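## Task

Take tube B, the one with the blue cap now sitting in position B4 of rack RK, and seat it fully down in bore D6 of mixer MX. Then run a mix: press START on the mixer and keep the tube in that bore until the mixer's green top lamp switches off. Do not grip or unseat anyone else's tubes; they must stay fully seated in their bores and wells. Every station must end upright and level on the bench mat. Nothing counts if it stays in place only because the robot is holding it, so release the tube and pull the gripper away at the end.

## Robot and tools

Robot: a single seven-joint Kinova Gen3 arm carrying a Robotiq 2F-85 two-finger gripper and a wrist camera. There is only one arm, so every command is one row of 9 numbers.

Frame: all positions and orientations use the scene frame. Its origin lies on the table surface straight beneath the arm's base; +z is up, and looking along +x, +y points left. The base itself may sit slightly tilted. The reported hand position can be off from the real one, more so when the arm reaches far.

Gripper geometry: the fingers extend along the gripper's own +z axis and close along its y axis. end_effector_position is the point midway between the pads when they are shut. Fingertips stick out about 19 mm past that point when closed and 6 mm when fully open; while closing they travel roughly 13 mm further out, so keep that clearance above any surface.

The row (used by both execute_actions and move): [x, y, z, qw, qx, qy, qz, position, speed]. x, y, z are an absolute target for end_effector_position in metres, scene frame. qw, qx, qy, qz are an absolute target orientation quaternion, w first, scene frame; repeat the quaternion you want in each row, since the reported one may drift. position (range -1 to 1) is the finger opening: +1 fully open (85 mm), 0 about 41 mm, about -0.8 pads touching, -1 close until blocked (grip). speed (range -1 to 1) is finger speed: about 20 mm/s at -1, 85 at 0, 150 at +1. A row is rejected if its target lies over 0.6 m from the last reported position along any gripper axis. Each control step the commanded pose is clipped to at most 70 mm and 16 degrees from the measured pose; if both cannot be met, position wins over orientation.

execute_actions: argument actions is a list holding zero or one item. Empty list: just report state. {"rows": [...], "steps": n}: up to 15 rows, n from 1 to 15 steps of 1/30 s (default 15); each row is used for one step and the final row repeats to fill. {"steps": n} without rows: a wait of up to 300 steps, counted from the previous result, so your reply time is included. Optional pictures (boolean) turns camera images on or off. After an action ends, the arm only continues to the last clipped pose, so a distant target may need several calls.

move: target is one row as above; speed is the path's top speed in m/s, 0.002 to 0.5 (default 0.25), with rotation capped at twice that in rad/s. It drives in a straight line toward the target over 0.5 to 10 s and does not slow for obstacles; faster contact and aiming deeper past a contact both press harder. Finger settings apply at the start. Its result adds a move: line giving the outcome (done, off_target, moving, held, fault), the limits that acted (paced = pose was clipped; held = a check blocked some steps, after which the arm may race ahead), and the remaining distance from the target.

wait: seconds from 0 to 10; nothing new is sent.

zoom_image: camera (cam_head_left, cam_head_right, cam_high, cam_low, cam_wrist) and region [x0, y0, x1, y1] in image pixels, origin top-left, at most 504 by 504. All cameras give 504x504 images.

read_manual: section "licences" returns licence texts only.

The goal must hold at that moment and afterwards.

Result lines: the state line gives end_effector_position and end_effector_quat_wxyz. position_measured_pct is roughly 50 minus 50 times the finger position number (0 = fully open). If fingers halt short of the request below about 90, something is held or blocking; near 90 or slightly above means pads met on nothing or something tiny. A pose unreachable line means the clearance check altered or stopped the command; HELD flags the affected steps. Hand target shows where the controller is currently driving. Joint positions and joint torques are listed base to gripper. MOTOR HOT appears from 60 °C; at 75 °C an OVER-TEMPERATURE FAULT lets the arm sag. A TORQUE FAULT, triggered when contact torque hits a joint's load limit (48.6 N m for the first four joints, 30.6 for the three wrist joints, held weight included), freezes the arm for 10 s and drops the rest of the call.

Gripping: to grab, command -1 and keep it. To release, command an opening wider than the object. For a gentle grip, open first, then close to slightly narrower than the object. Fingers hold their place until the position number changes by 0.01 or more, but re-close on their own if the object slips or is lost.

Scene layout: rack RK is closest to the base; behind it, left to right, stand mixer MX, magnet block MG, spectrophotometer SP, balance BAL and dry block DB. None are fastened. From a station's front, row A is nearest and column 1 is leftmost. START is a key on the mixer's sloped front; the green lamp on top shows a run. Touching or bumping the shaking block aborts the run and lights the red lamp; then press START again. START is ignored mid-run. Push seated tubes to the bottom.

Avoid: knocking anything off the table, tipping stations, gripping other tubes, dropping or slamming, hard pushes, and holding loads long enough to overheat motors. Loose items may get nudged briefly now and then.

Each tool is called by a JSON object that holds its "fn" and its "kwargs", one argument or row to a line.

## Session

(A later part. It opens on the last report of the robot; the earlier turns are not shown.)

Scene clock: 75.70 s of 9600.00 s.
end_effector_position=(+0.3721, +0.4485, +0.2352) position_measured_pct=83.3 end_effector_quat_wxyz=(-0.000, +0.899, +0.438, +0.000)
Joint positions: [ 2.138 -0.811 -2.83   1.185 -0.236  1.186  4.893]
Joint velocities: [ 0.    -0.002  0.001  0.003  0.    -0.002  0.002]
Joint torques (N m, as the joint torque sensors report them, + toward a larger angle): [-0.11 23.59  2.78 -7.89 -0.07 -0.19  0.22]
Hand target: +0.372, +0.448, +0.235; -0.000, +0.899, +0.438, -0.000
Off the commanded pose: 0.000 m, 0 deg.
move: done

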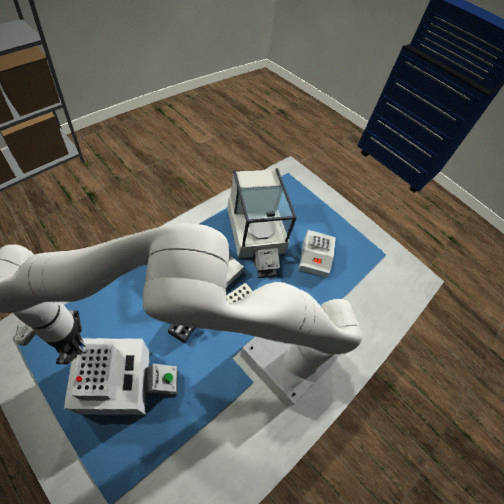

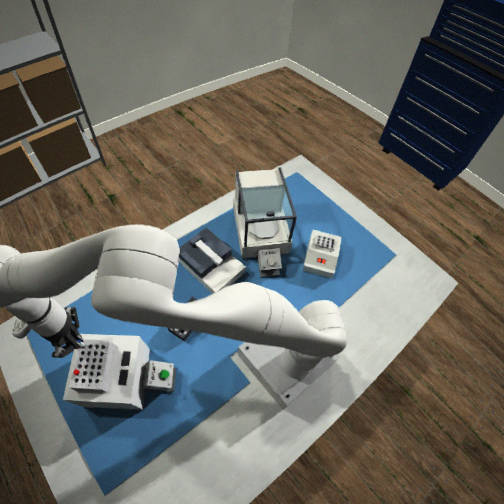

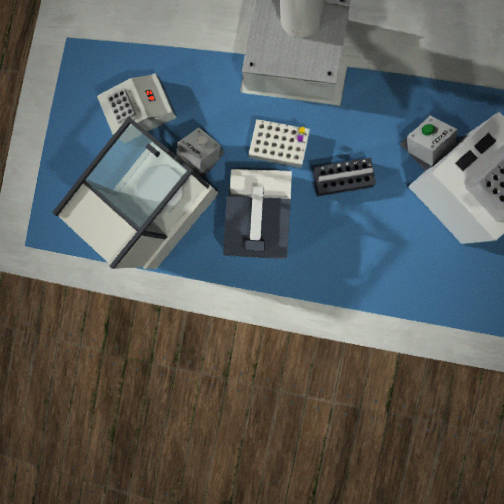

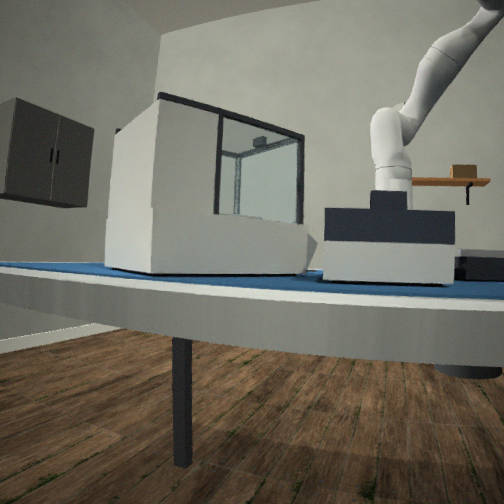

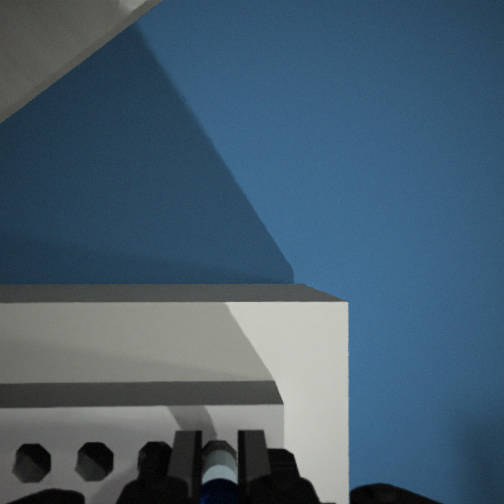

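{"fn": "move", "kwargs": {
  "target": [0.3723, 0.4483, 0.218, 0, 0.899, 0.438, 0, -1, 0],
  "speed": 0.02
}}

Scene clock: 78.90 s of 9600.00 s.
end_effector_position=(+0.3718, +0.4486, +0.2181) position_measured_pct=83.3 end_effector_quat_wxyz=(-0.000, +0.899, +0.438, -0.000)
Joint positions: [ 2.138 -0.828 -2.834  1.209 -0.242  1.147  4.898]
Joint velocities: [-0.    -0.002  0.     0.002 -0.002 -0.003 -0.   ]
Joint torques (N m, as the joint torque sensors report them, + toward a larger angle): [-0.59 23.58  2.26 -8.19  0.01 -0.06  0.28]
Hand target: +0.372, +0.448, +0.218; -0.000, +0.899, +0.438, -0.000
Off the commanded pose: 0.001 m, 0 deg.
move: done

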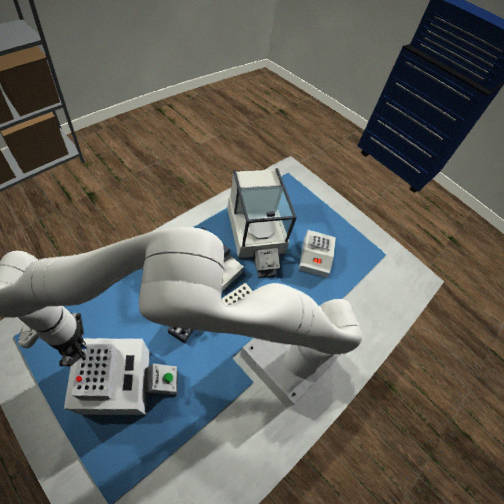

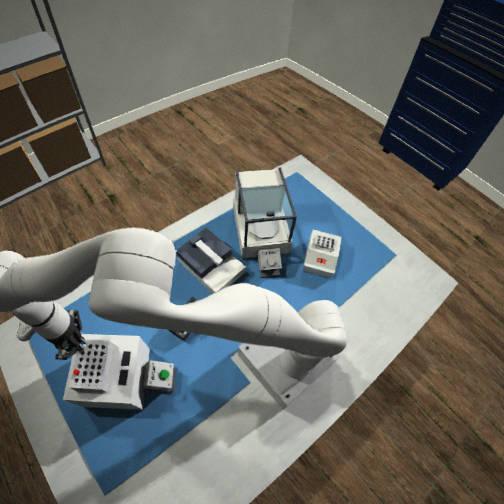

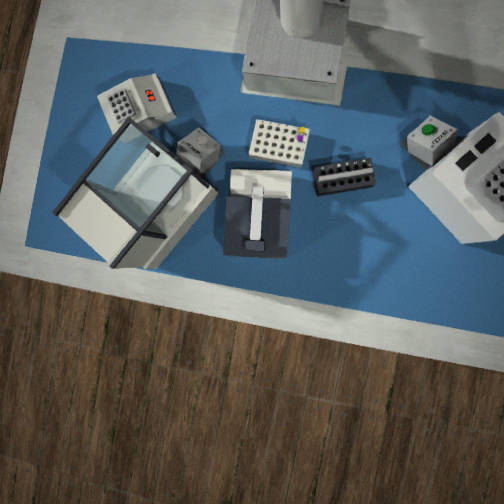

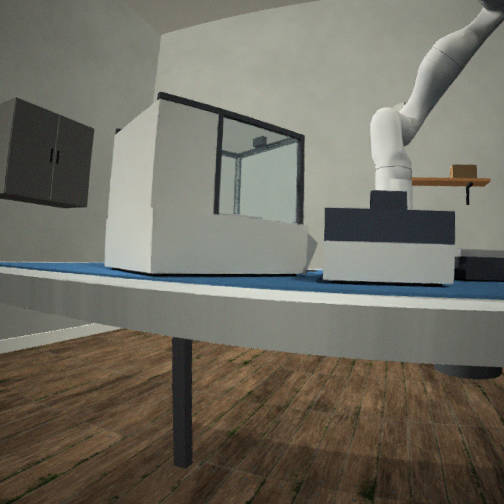

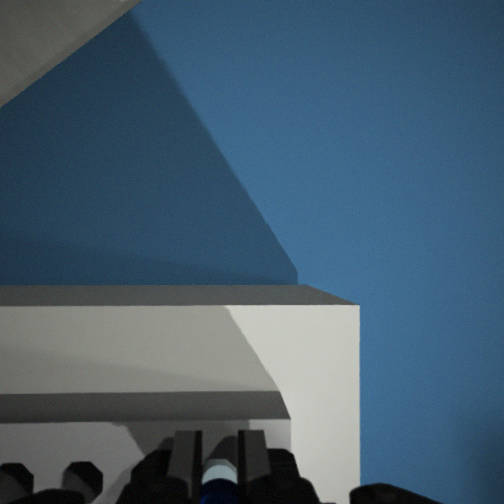

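No resistance yet. Continue a little.

{"fn": "move", "kwargs": {
  "target": [0.3723, 0.4483, 0.211, 0, 0.899, 0.438, 0, -1, 0],
  "speed": 0.015
}}

Scene clock: 81.10 s of 9600.00 s.
end_effector_position=(+0.3720, +0.4487, +0.2147) position_measured_pct=83.3 end_effector_quat_wxyz=(-0.001, +0.899, +0.438, +0.001)
Joint positions: [ 2.138 -0.831 -2.835  1.217 -0.245  1.134  4.9  ]
Joint velocities: [-0.001  0.001  0.001  0.002 -0.001 -0.003  0.001]
Joint torques (N m, as the joint torque sensors report them, + toward a larger angle): [-0.18 19.01  1.82 -6.99 -0.06 -1.65  0.16]
Hand target: +0.372, +0.448, +0.211; -0.000, +0.899, +0.438, -0.000
Off the commanded pose: 0.004 m, 0 deg.
move: off_target

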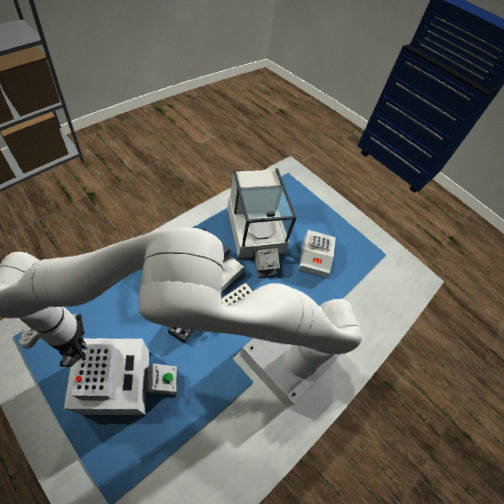

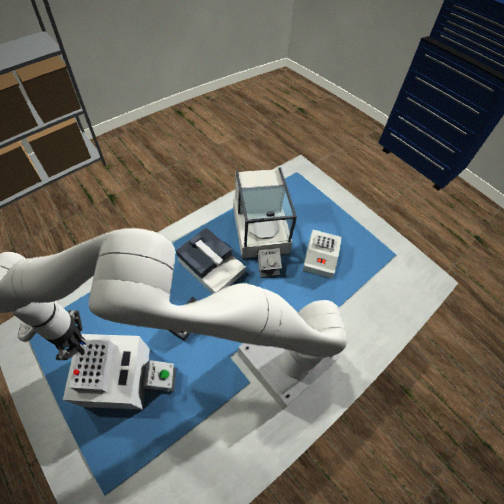

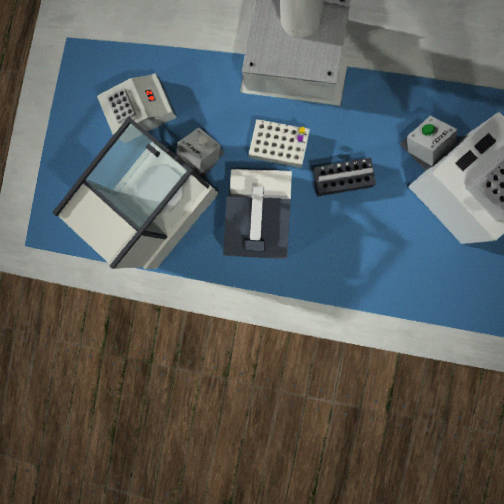

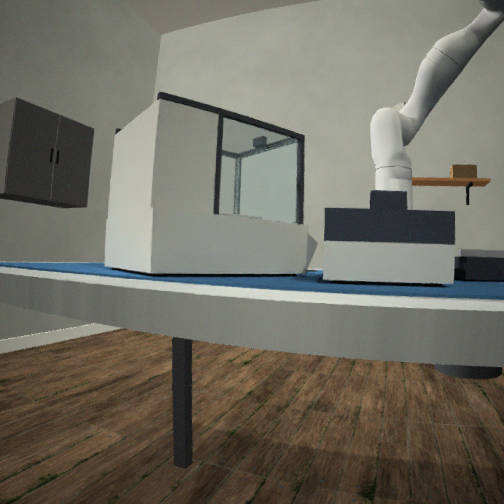

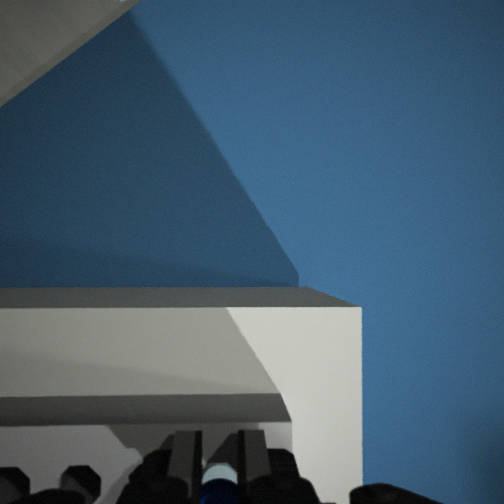

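Contact. Release, lift, then press the cap down with closed fingers.

{"fn": "move", "kwargs": {
  "target": [0.3723, 0.4483, 0.2155, 0, 0.899, 0.438, 0, -0.2, 0],
  "speed": 0.02
}}

{"fn": "move", "kwargs": {
  "target": [0.3723, 0.4483, 0.27, 0, 0.899, 0.438, 0, -0.2, 0],
  "speed": 0.08
}}

Scene clock: 84.07 s of 9600.00 s.
end_effector_position=(+0.3723, +0.4483, +0.2155) position_measured_pct=59.9 end_effector_quat_wxyz=(-0.000, +0.899, +0.438, +0.000)
Joint positions: [ 2.139 -0.831 -2.834  1.212 -0.243  1.14   4.899]
Joint velocities: [ 0.    -0.     0.    -0.001 -0.001  0.001 -0.001]
Joint torques (N m, as the joint torque sensors report them, + toward a larger angle): [-0.04 24.38  2.   -7.88  0.07 -0.25  0.15]
Hand target: +0.372, +0.448, +0.216; +0.000, +0.899, +0.438, +0.000
Off the commanded pose: 0.000 m, 0 deg.
move: done

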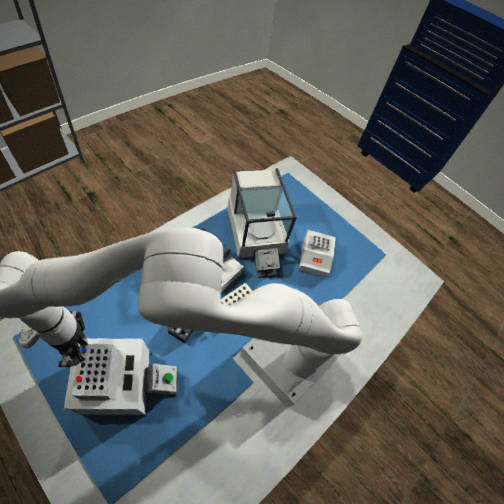

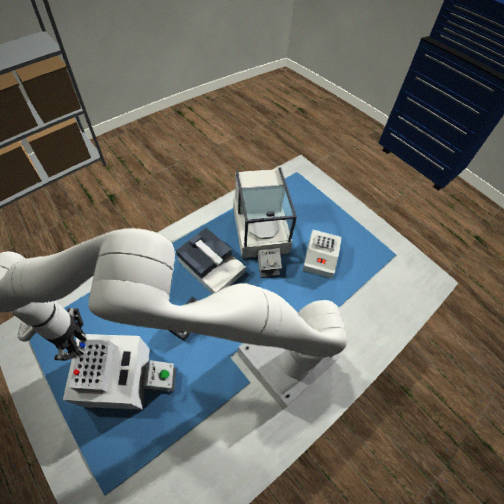

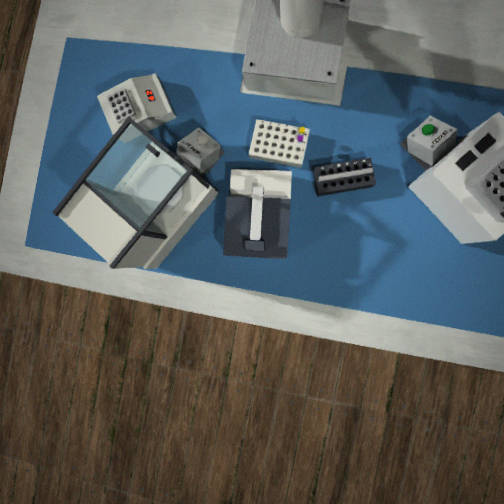

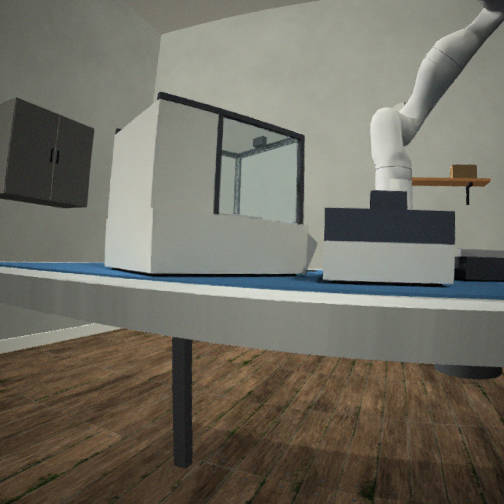

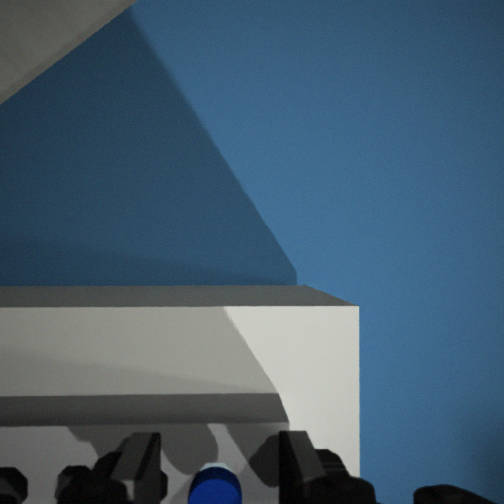

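Scene clock: 85.13 s of 9600.00 s.
end_effector_position=(+0.3724, +0.4483, +0.2699) position_measured_pct=59.9 end_effector_quat_wxyz=(+0.000, +0.899, +0.438, +0.000)
Joint positions: [ 2.139 -0.78  -2.823  1.129 -0.227  1.273  4.883]
Joint velocities: [ 0.     0.    -0.    -0.003  0.001  0.004 -0.001]
Joint torques (N m, as the joint torque sensors report them, + toward a larger angle): [-0.41 23.21  2.34 -8.14  0.16 -0.22  0.32]
Hand target: +0.372, +0.448, +0.270; +0.000, +0.899, +0.438, +0.000
Off the commanded pose: 0.000 m, 0 deg.
move: done

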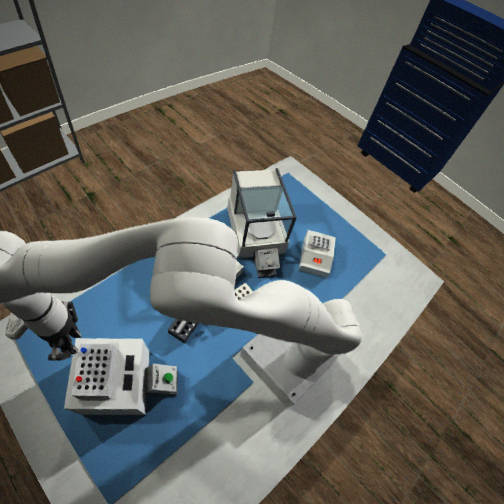

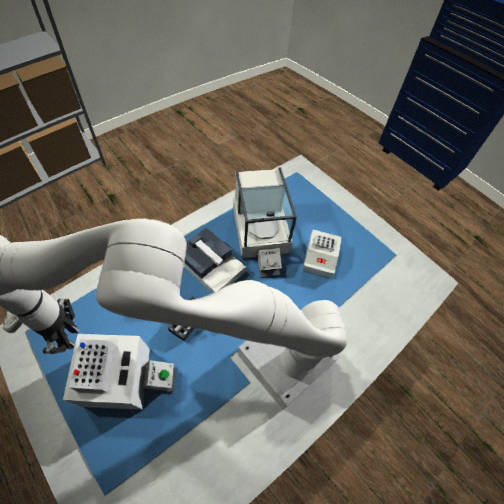

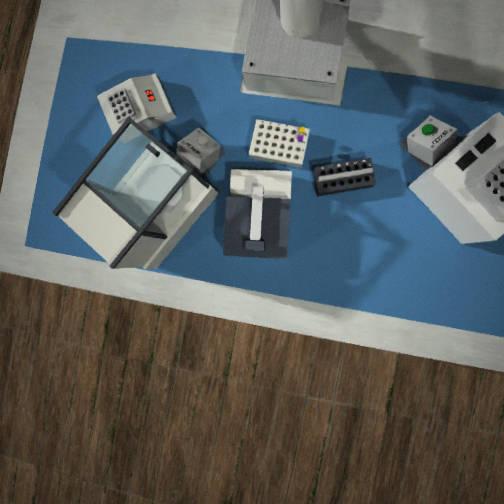

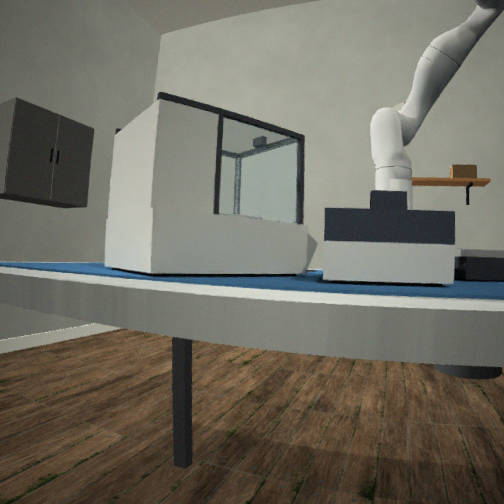

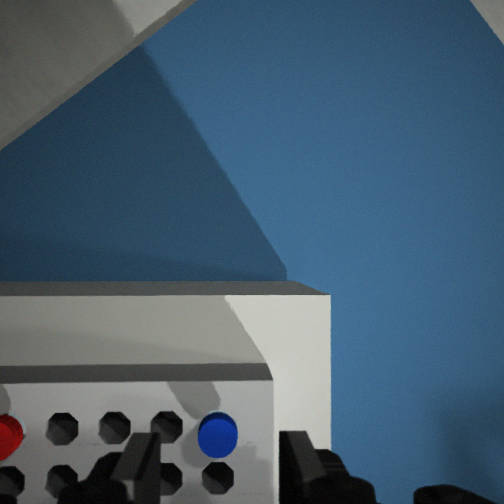

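{"fn": "move", "kwargs": {
  "target": [0.3705, 0.446, 0.245, 0, 0.899, 0.438, 0, -1, 0.5],
  "speed": 0.05
}}

{"fn": "move", "kwargs": {
  "target": [0.3705, 0.446, 0.224, 0, 0.899, 0.438, 0, -1, 0.5],
  "speed": 0.015
}}

Scene clock: 89.10 s of 9600.00 s.
end_effector_position=(+0.3705, +0.4460, +0.2451) position_measured_pct=91.7 end_effector_quat_wxyz=(-0.000, +0.899, +0.438, -0.000)
Joint positions: [ 2.136 -0.795 -2.827  1.184 -0.233  1.204  4.892]
Joint velocities: [ 0.    -0.     0.002  0.002  0.    -0.004  0.001]
Joint torques (N m, as the joint torque sensors report them, + toward a larger angle): [-0.16 24.03  2.59 -8.36 -0.3   0.01  0.34]
Hand target: +0.370, +0.446, +0.245; -0.000, +0.899, +0.438, -0.000
Off the commanded pose: 0.000 m, 0 deg.
move: done

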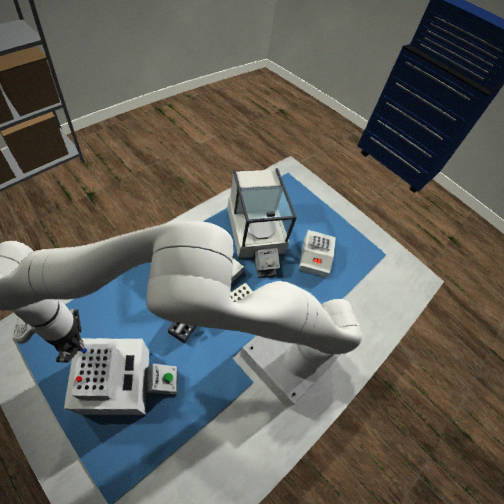

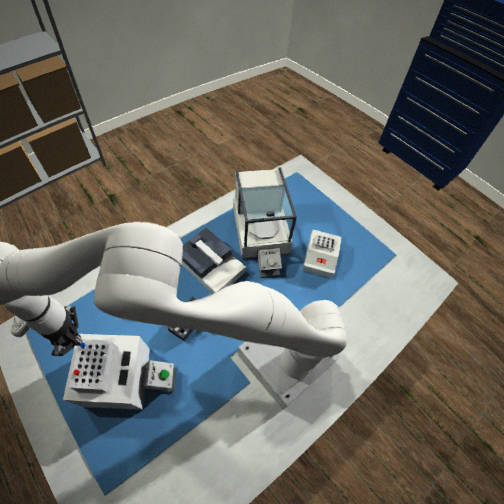

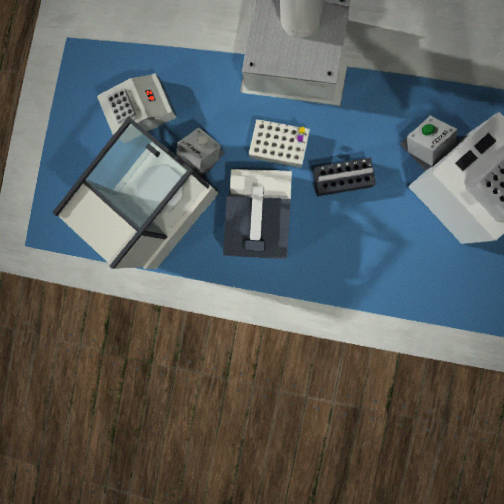

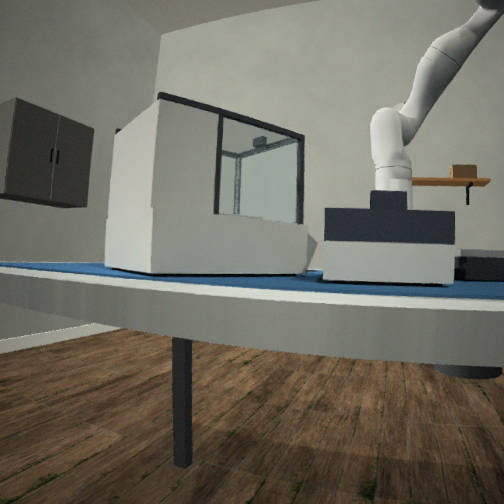

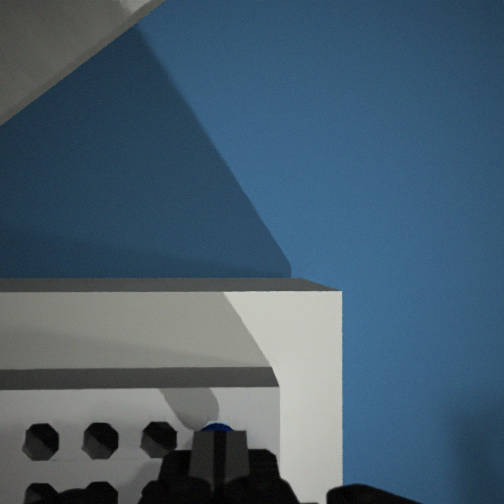

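Scene clock: 90.73 s of 9600.00 s.
end_effector_position=(+0.3712, +0.4466, +0.2276) position_measured_pct=91.7 end_effector_quat_wxyz=(-0.001, +0.899, +0.438, +0.002)
Joint positions: [ 2.136 -0.81  -2.83   1.213 -0.24   1.155  4.898]
Joint velocities: [-0.     0.001  0.001  0.003 -0.001 -0.003  0.002]
Joint torques (N m, as the joint torque sensors report them, + toward a larger angle): [ 0.18 19.58  1.99 -7.04 -0.38 -1.01  0.12]
Hand target: +0.370, +0.446, +0.224; -0.000, +0.899, +0.438, -0.000
Off the commanded pose: 0.004 m, 0 deg.
move: off_target

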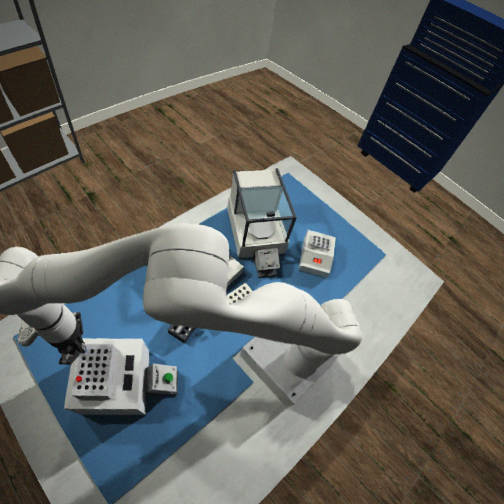

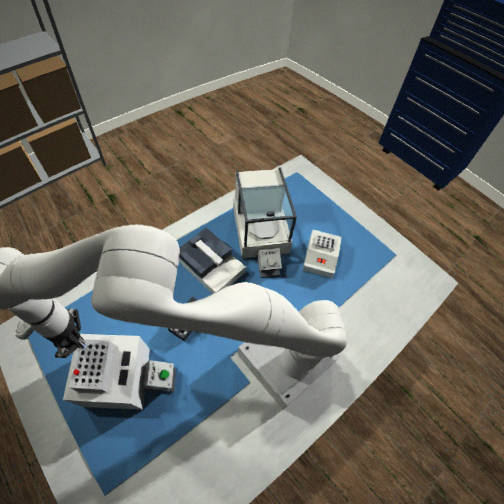

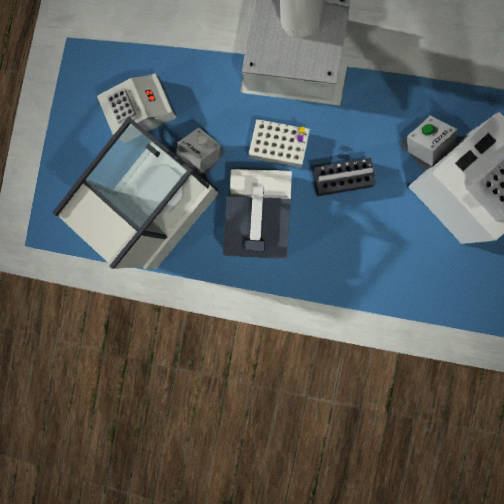

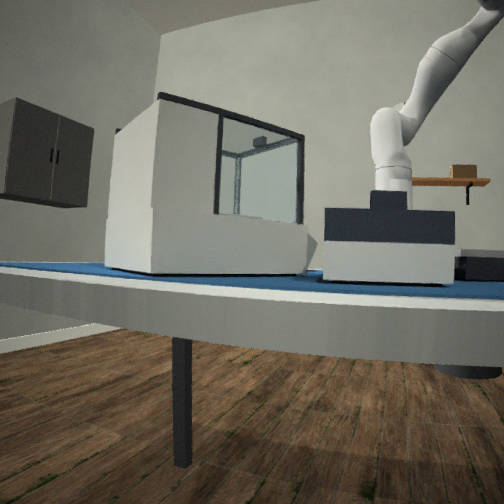

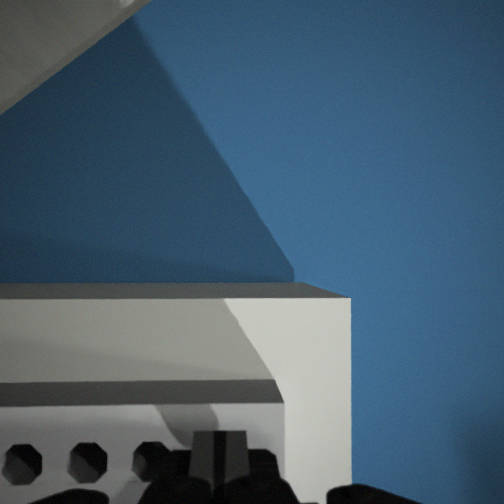

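{"fn": "move", "kwargs": {
  "target": [0.3705, 0.446, 0.28, 0, 0.899, 0.438, 0, -1, 0.5],
  "speed": 0.1
}}

{"fn": "move", "kwargs": {
  "target": [0.206, 0.309, 0.3, 0, 0.899, 0.438, 0, -1, 0.5],
  "speed": 0.2
}}

Scene clock: 96.33 s of 9600.00 s.
end_effector_position=(+0.3706, +0.4460, +0.2799) position_measured_pct=91.7 end_effector_quat_wxyz=(+0.000, +0.899, +0.438, +0.000)
Joint positions: [ 2.137 -0.765 -2.821  1.125 -0.223  1.291  4.881]
Joint velocities: [ 0.001  0.    -0.    -0.004  0.     0.005  0.   ]
Joint torques (N m, as the joint torque sensors report them, + toward a larger angle): [-0.34 23.46  2.57 -8.3  -0.31 -0.19  0.21]
Hand target: +0.371, +0.446, +0.280; +0.000, +0.899, +0.438, +0.000
Off the commanded pose: 0.000 m, 0 deg.
move: done

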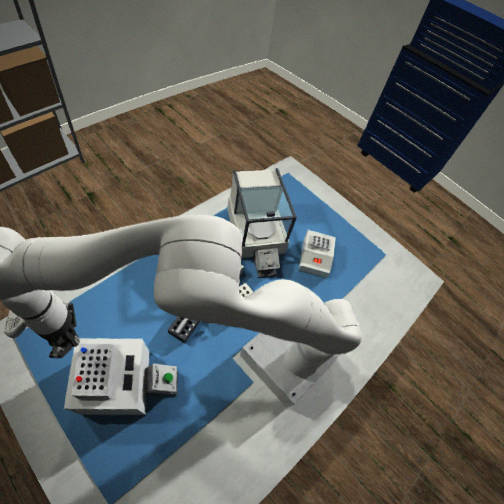

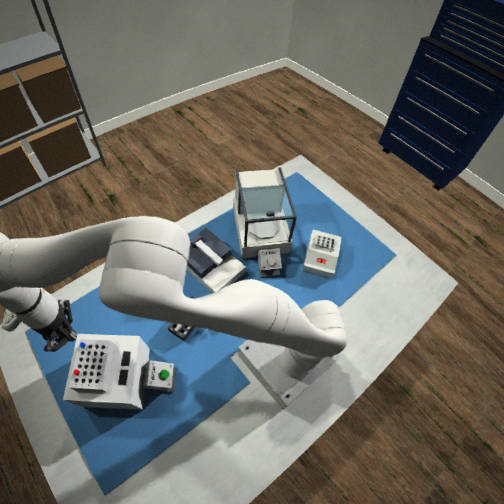

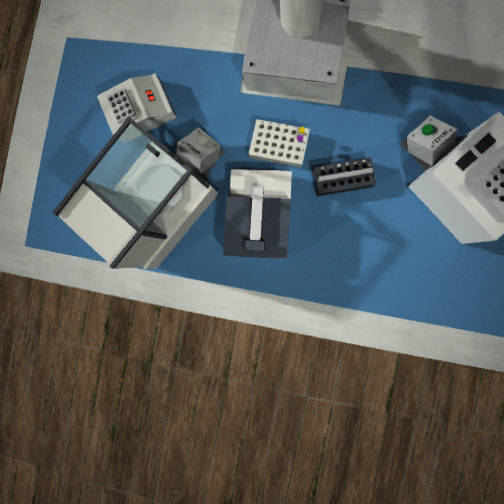

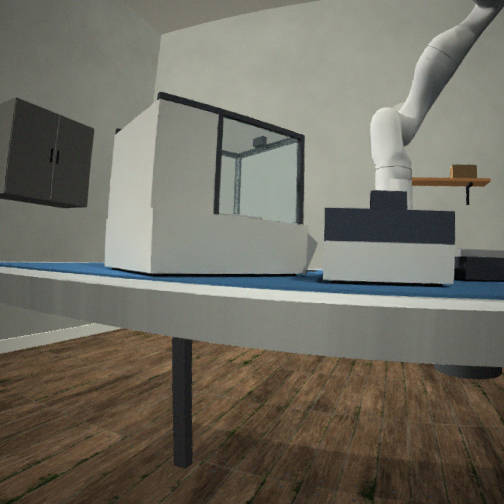

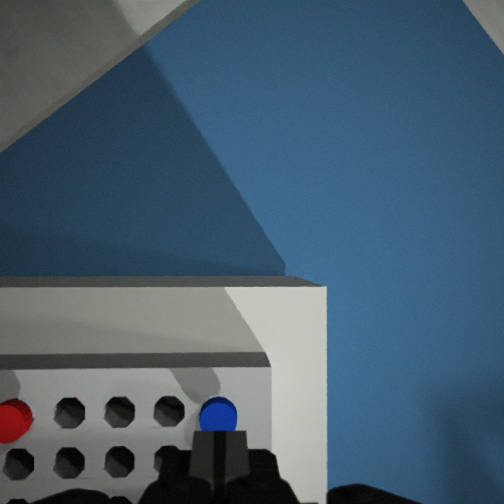

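Scene clock: 97.97 s of 9600.00 s.
end_effector_position=(+0.2062, +0.3090, +0.3000) position_measured_pct=91.7 end_effector_quat_wxyz=(+0.000, +0.899, +0.438, -0.000)
Joint positions: [ 1.888 -0.288 -2.77   1.859 -0.116  1.023  4.753]
Joint velocities: [-0.004  0.008 -0.001  0.002  0.001 -0.001 -0.004]
Joint torques (N m, as the joint torque sensors report them, + toward a larger angle): [-0.08 13.82  1.62 -7.6  -0.29 -0.08 -0.07]
Hand target: +0.206, +0.309, +0.300; -0.000, +0.899, +0.438, +0.000
Off the commanded pose: 0.000 m, 0 deg.
move: done

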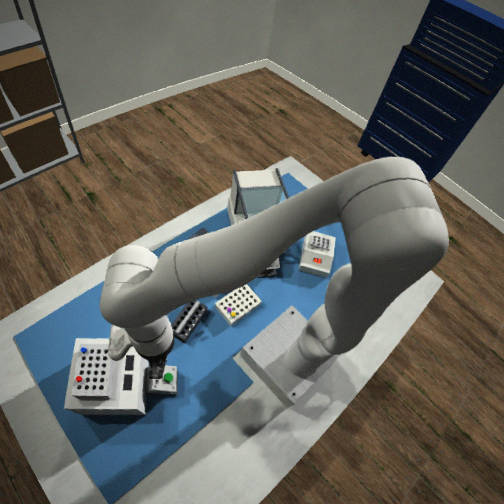

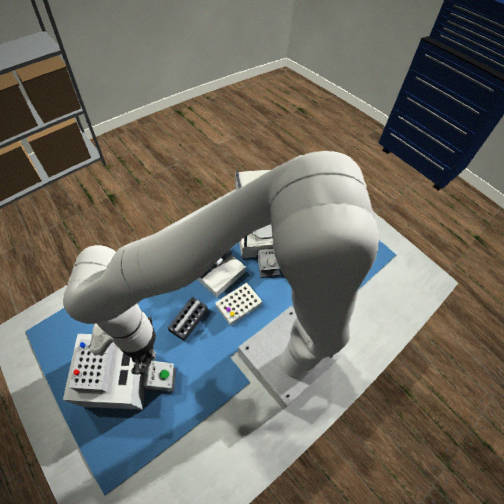

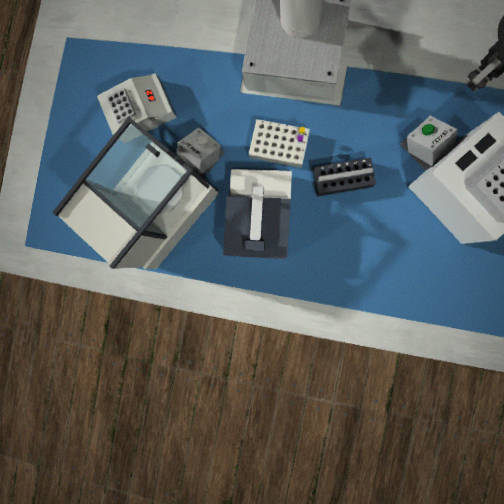

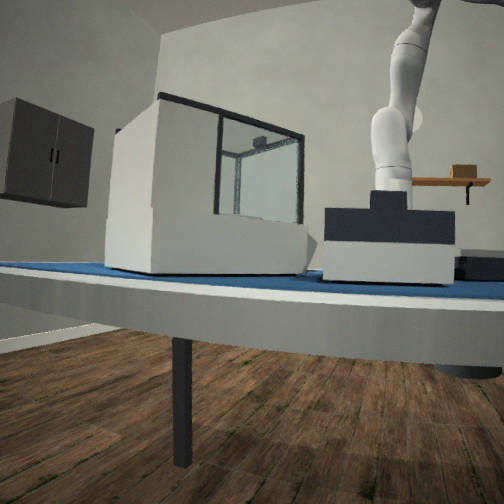

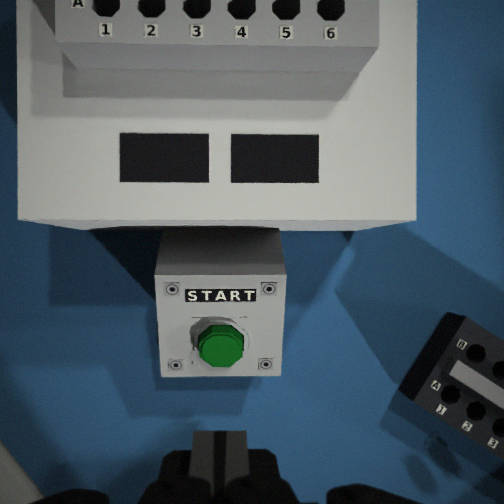

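{"fn": "move", "kwargs": {
  "target": [0.206, 0.309, 0.14, 0, 0.899, 0.438, 0, -1, 0.5],
  "speed": 0.15
}}

Scene clock: 102.90 s of 9600.00 s.
end_effector_position=(+0.2055, +0.3091, +0.1402) position_measured_pct=91.7 end_effector_quat_wxyz=(-0.001, +0.899, +0.439, -0.000)
Joint positions: [ 1.99  -0.584 -2.875  2.076 -0.288  0.523  4.912]
Joint velocities: [ 0.004 -0.005 -0.001  0.001 -0.001 -0.002  0.005]
Joint torques (N m, as the joint torque sensors report them, + toward a larger angle): [ 0.05 15.82  1.7  -4.77 -0.02 -0.39  0.04]
Hand target: +0.206, +0.309, +0.140; -0.000, +0.899, +0.438, -0.000
Off the commanded pose: 0.001 m, 0 deg.
move: done

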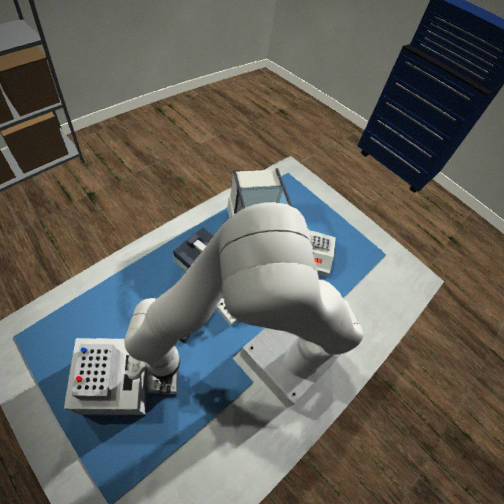

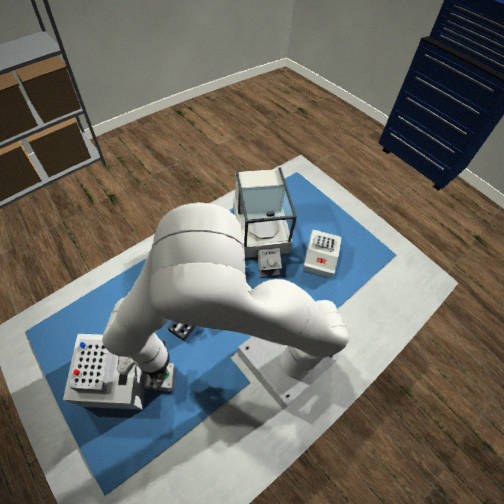

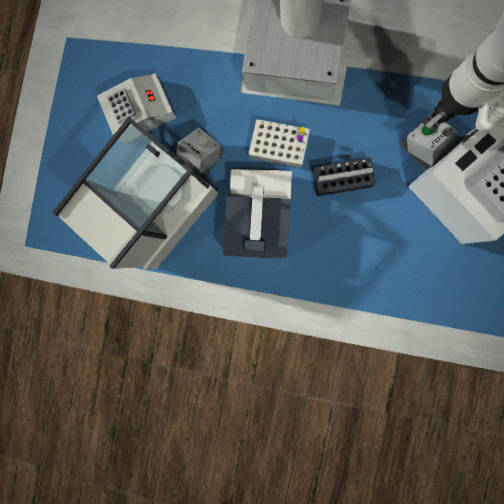

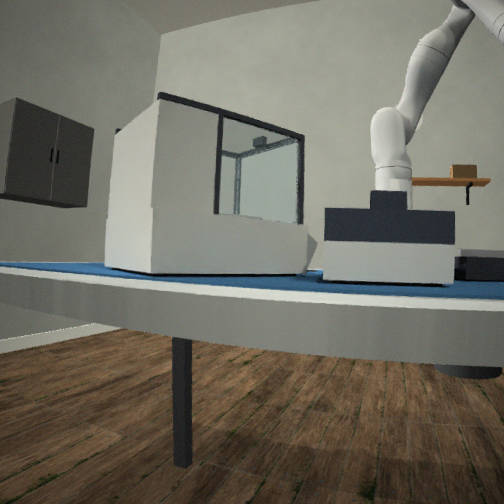

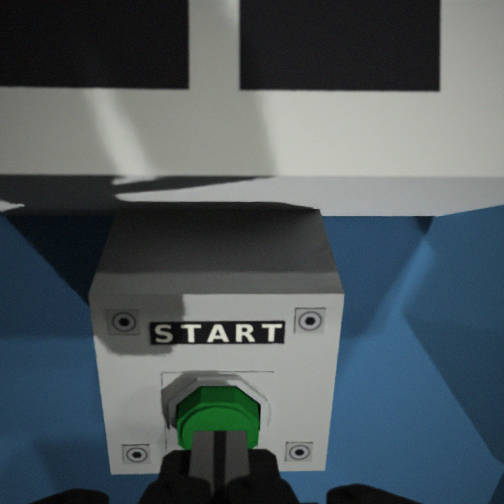

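{"fn": "move", "kwargs": {
  "target": [0.206, 0.309, 0.105, 0, 0.899, 0.438, 0, -1, 0.5],
  "speed": 0.06
}}

{"fn": "move", "kwargs": {
  "target": [0.206, 0.309, 0.09, 0, 0.899, 0.438, 0, -1, 0.5],
  "speed": 0.015
}}

Scene clock: 107.33 s of 9600.00 s.
end_effector_position=(+0.2050, +0.3080, +0.1102) position_measured_pct=91.7 end_effector_quat_wxyz=(-0.002, +0.899, +0.438, -0.000)
Joint positions: [ 2.026 -0.652 -2.92   2.1   -0.325  0.427  4.946]
Joint velocities: [ 0.006 -0.001 -0.004  0.008 -0.005 -0.007  0.005]
Joint torques (N m, as the joint torque sensors report them, + toward a larger angle): [ 0.28  4.35 -0.24 -6.44 -0.94 -4.39  0.21]
Hand target: +0.206, +0.309, +0.105; -0.000, +0.899, +0.438, -0.000
Off the commanded pose: 0.005 m, 0 deg.
move: off_target

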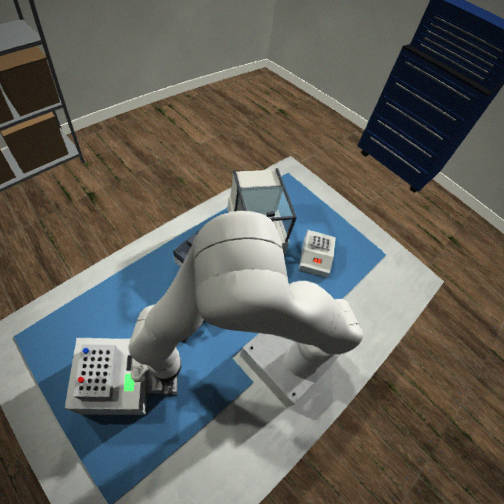

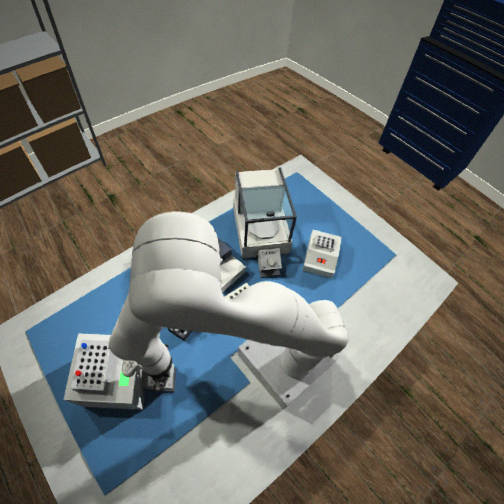

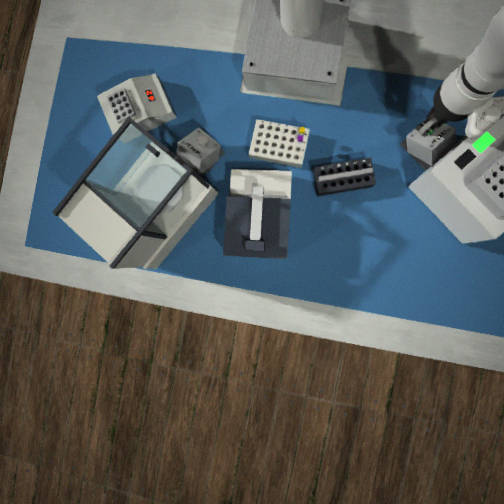

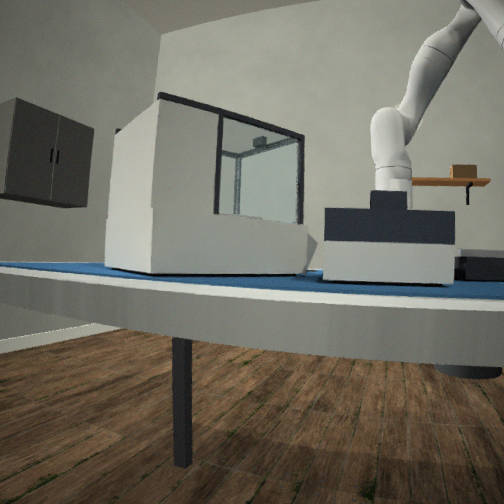

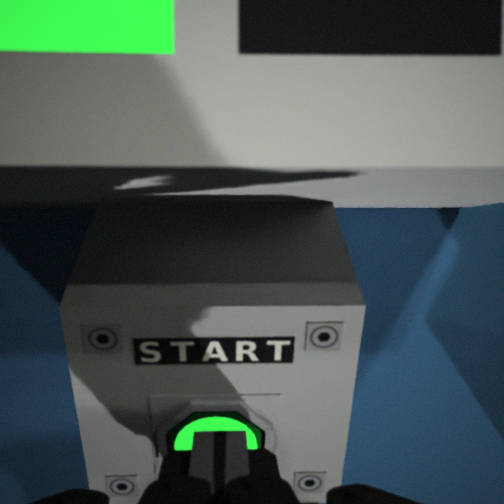

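Scene clock: 108.90 s of 9600.00 s.
end_effector_position=(+0.2046, +0.3072, +0.1076) position_measured_pct=91.7 end_effector_quat_wxyz=(-0.007, +0.900, +0.436, +0.002)
Joint positions: [ 2.042 -0.652 -2.935  2.115 -0.34   0.401  4.962]
Joint velocities: [ 0.001  0.001 -0.001  0.003 -0.004 -0.002  0.004]
Joint torques (N m, as the joint torque sensors report them, + toward a larger angle): [ -1.11 -22.86  -4.16 -11.61  -1.96 -13.14   0.22]
Hand target: +0.206, +0.308, +0.091; -0.000, +0.899, +0.438, -0.000
Off the commanded pose: 0.018 m, 1 deg.
move: off_target

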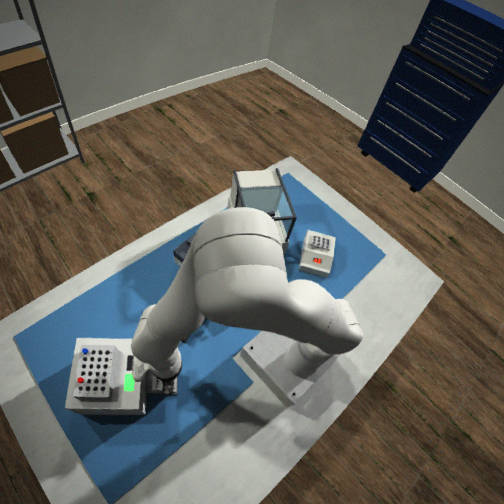

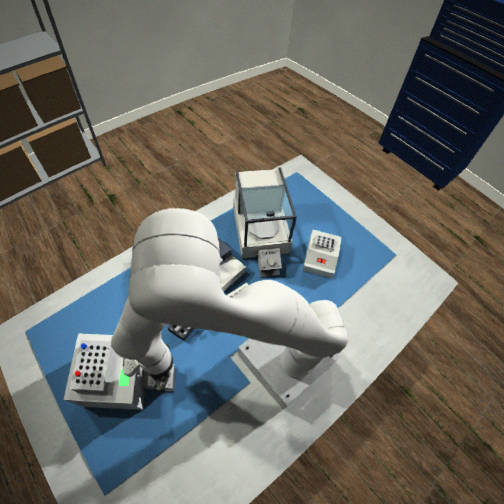

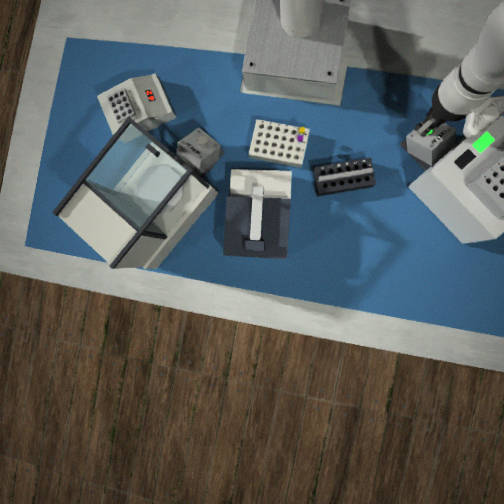

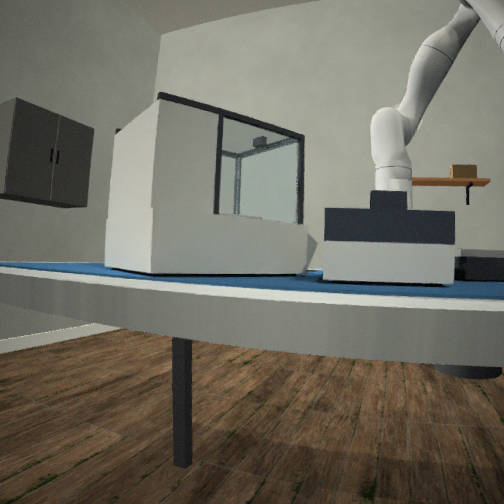

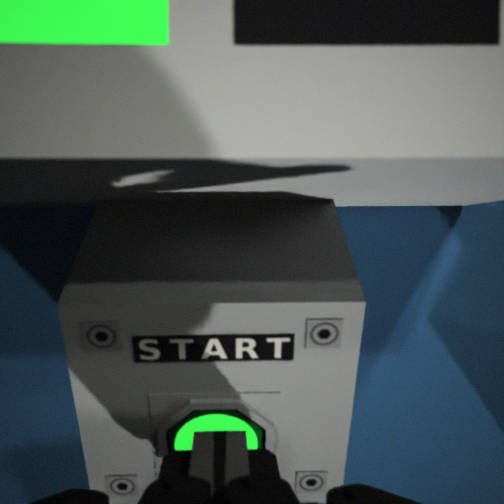

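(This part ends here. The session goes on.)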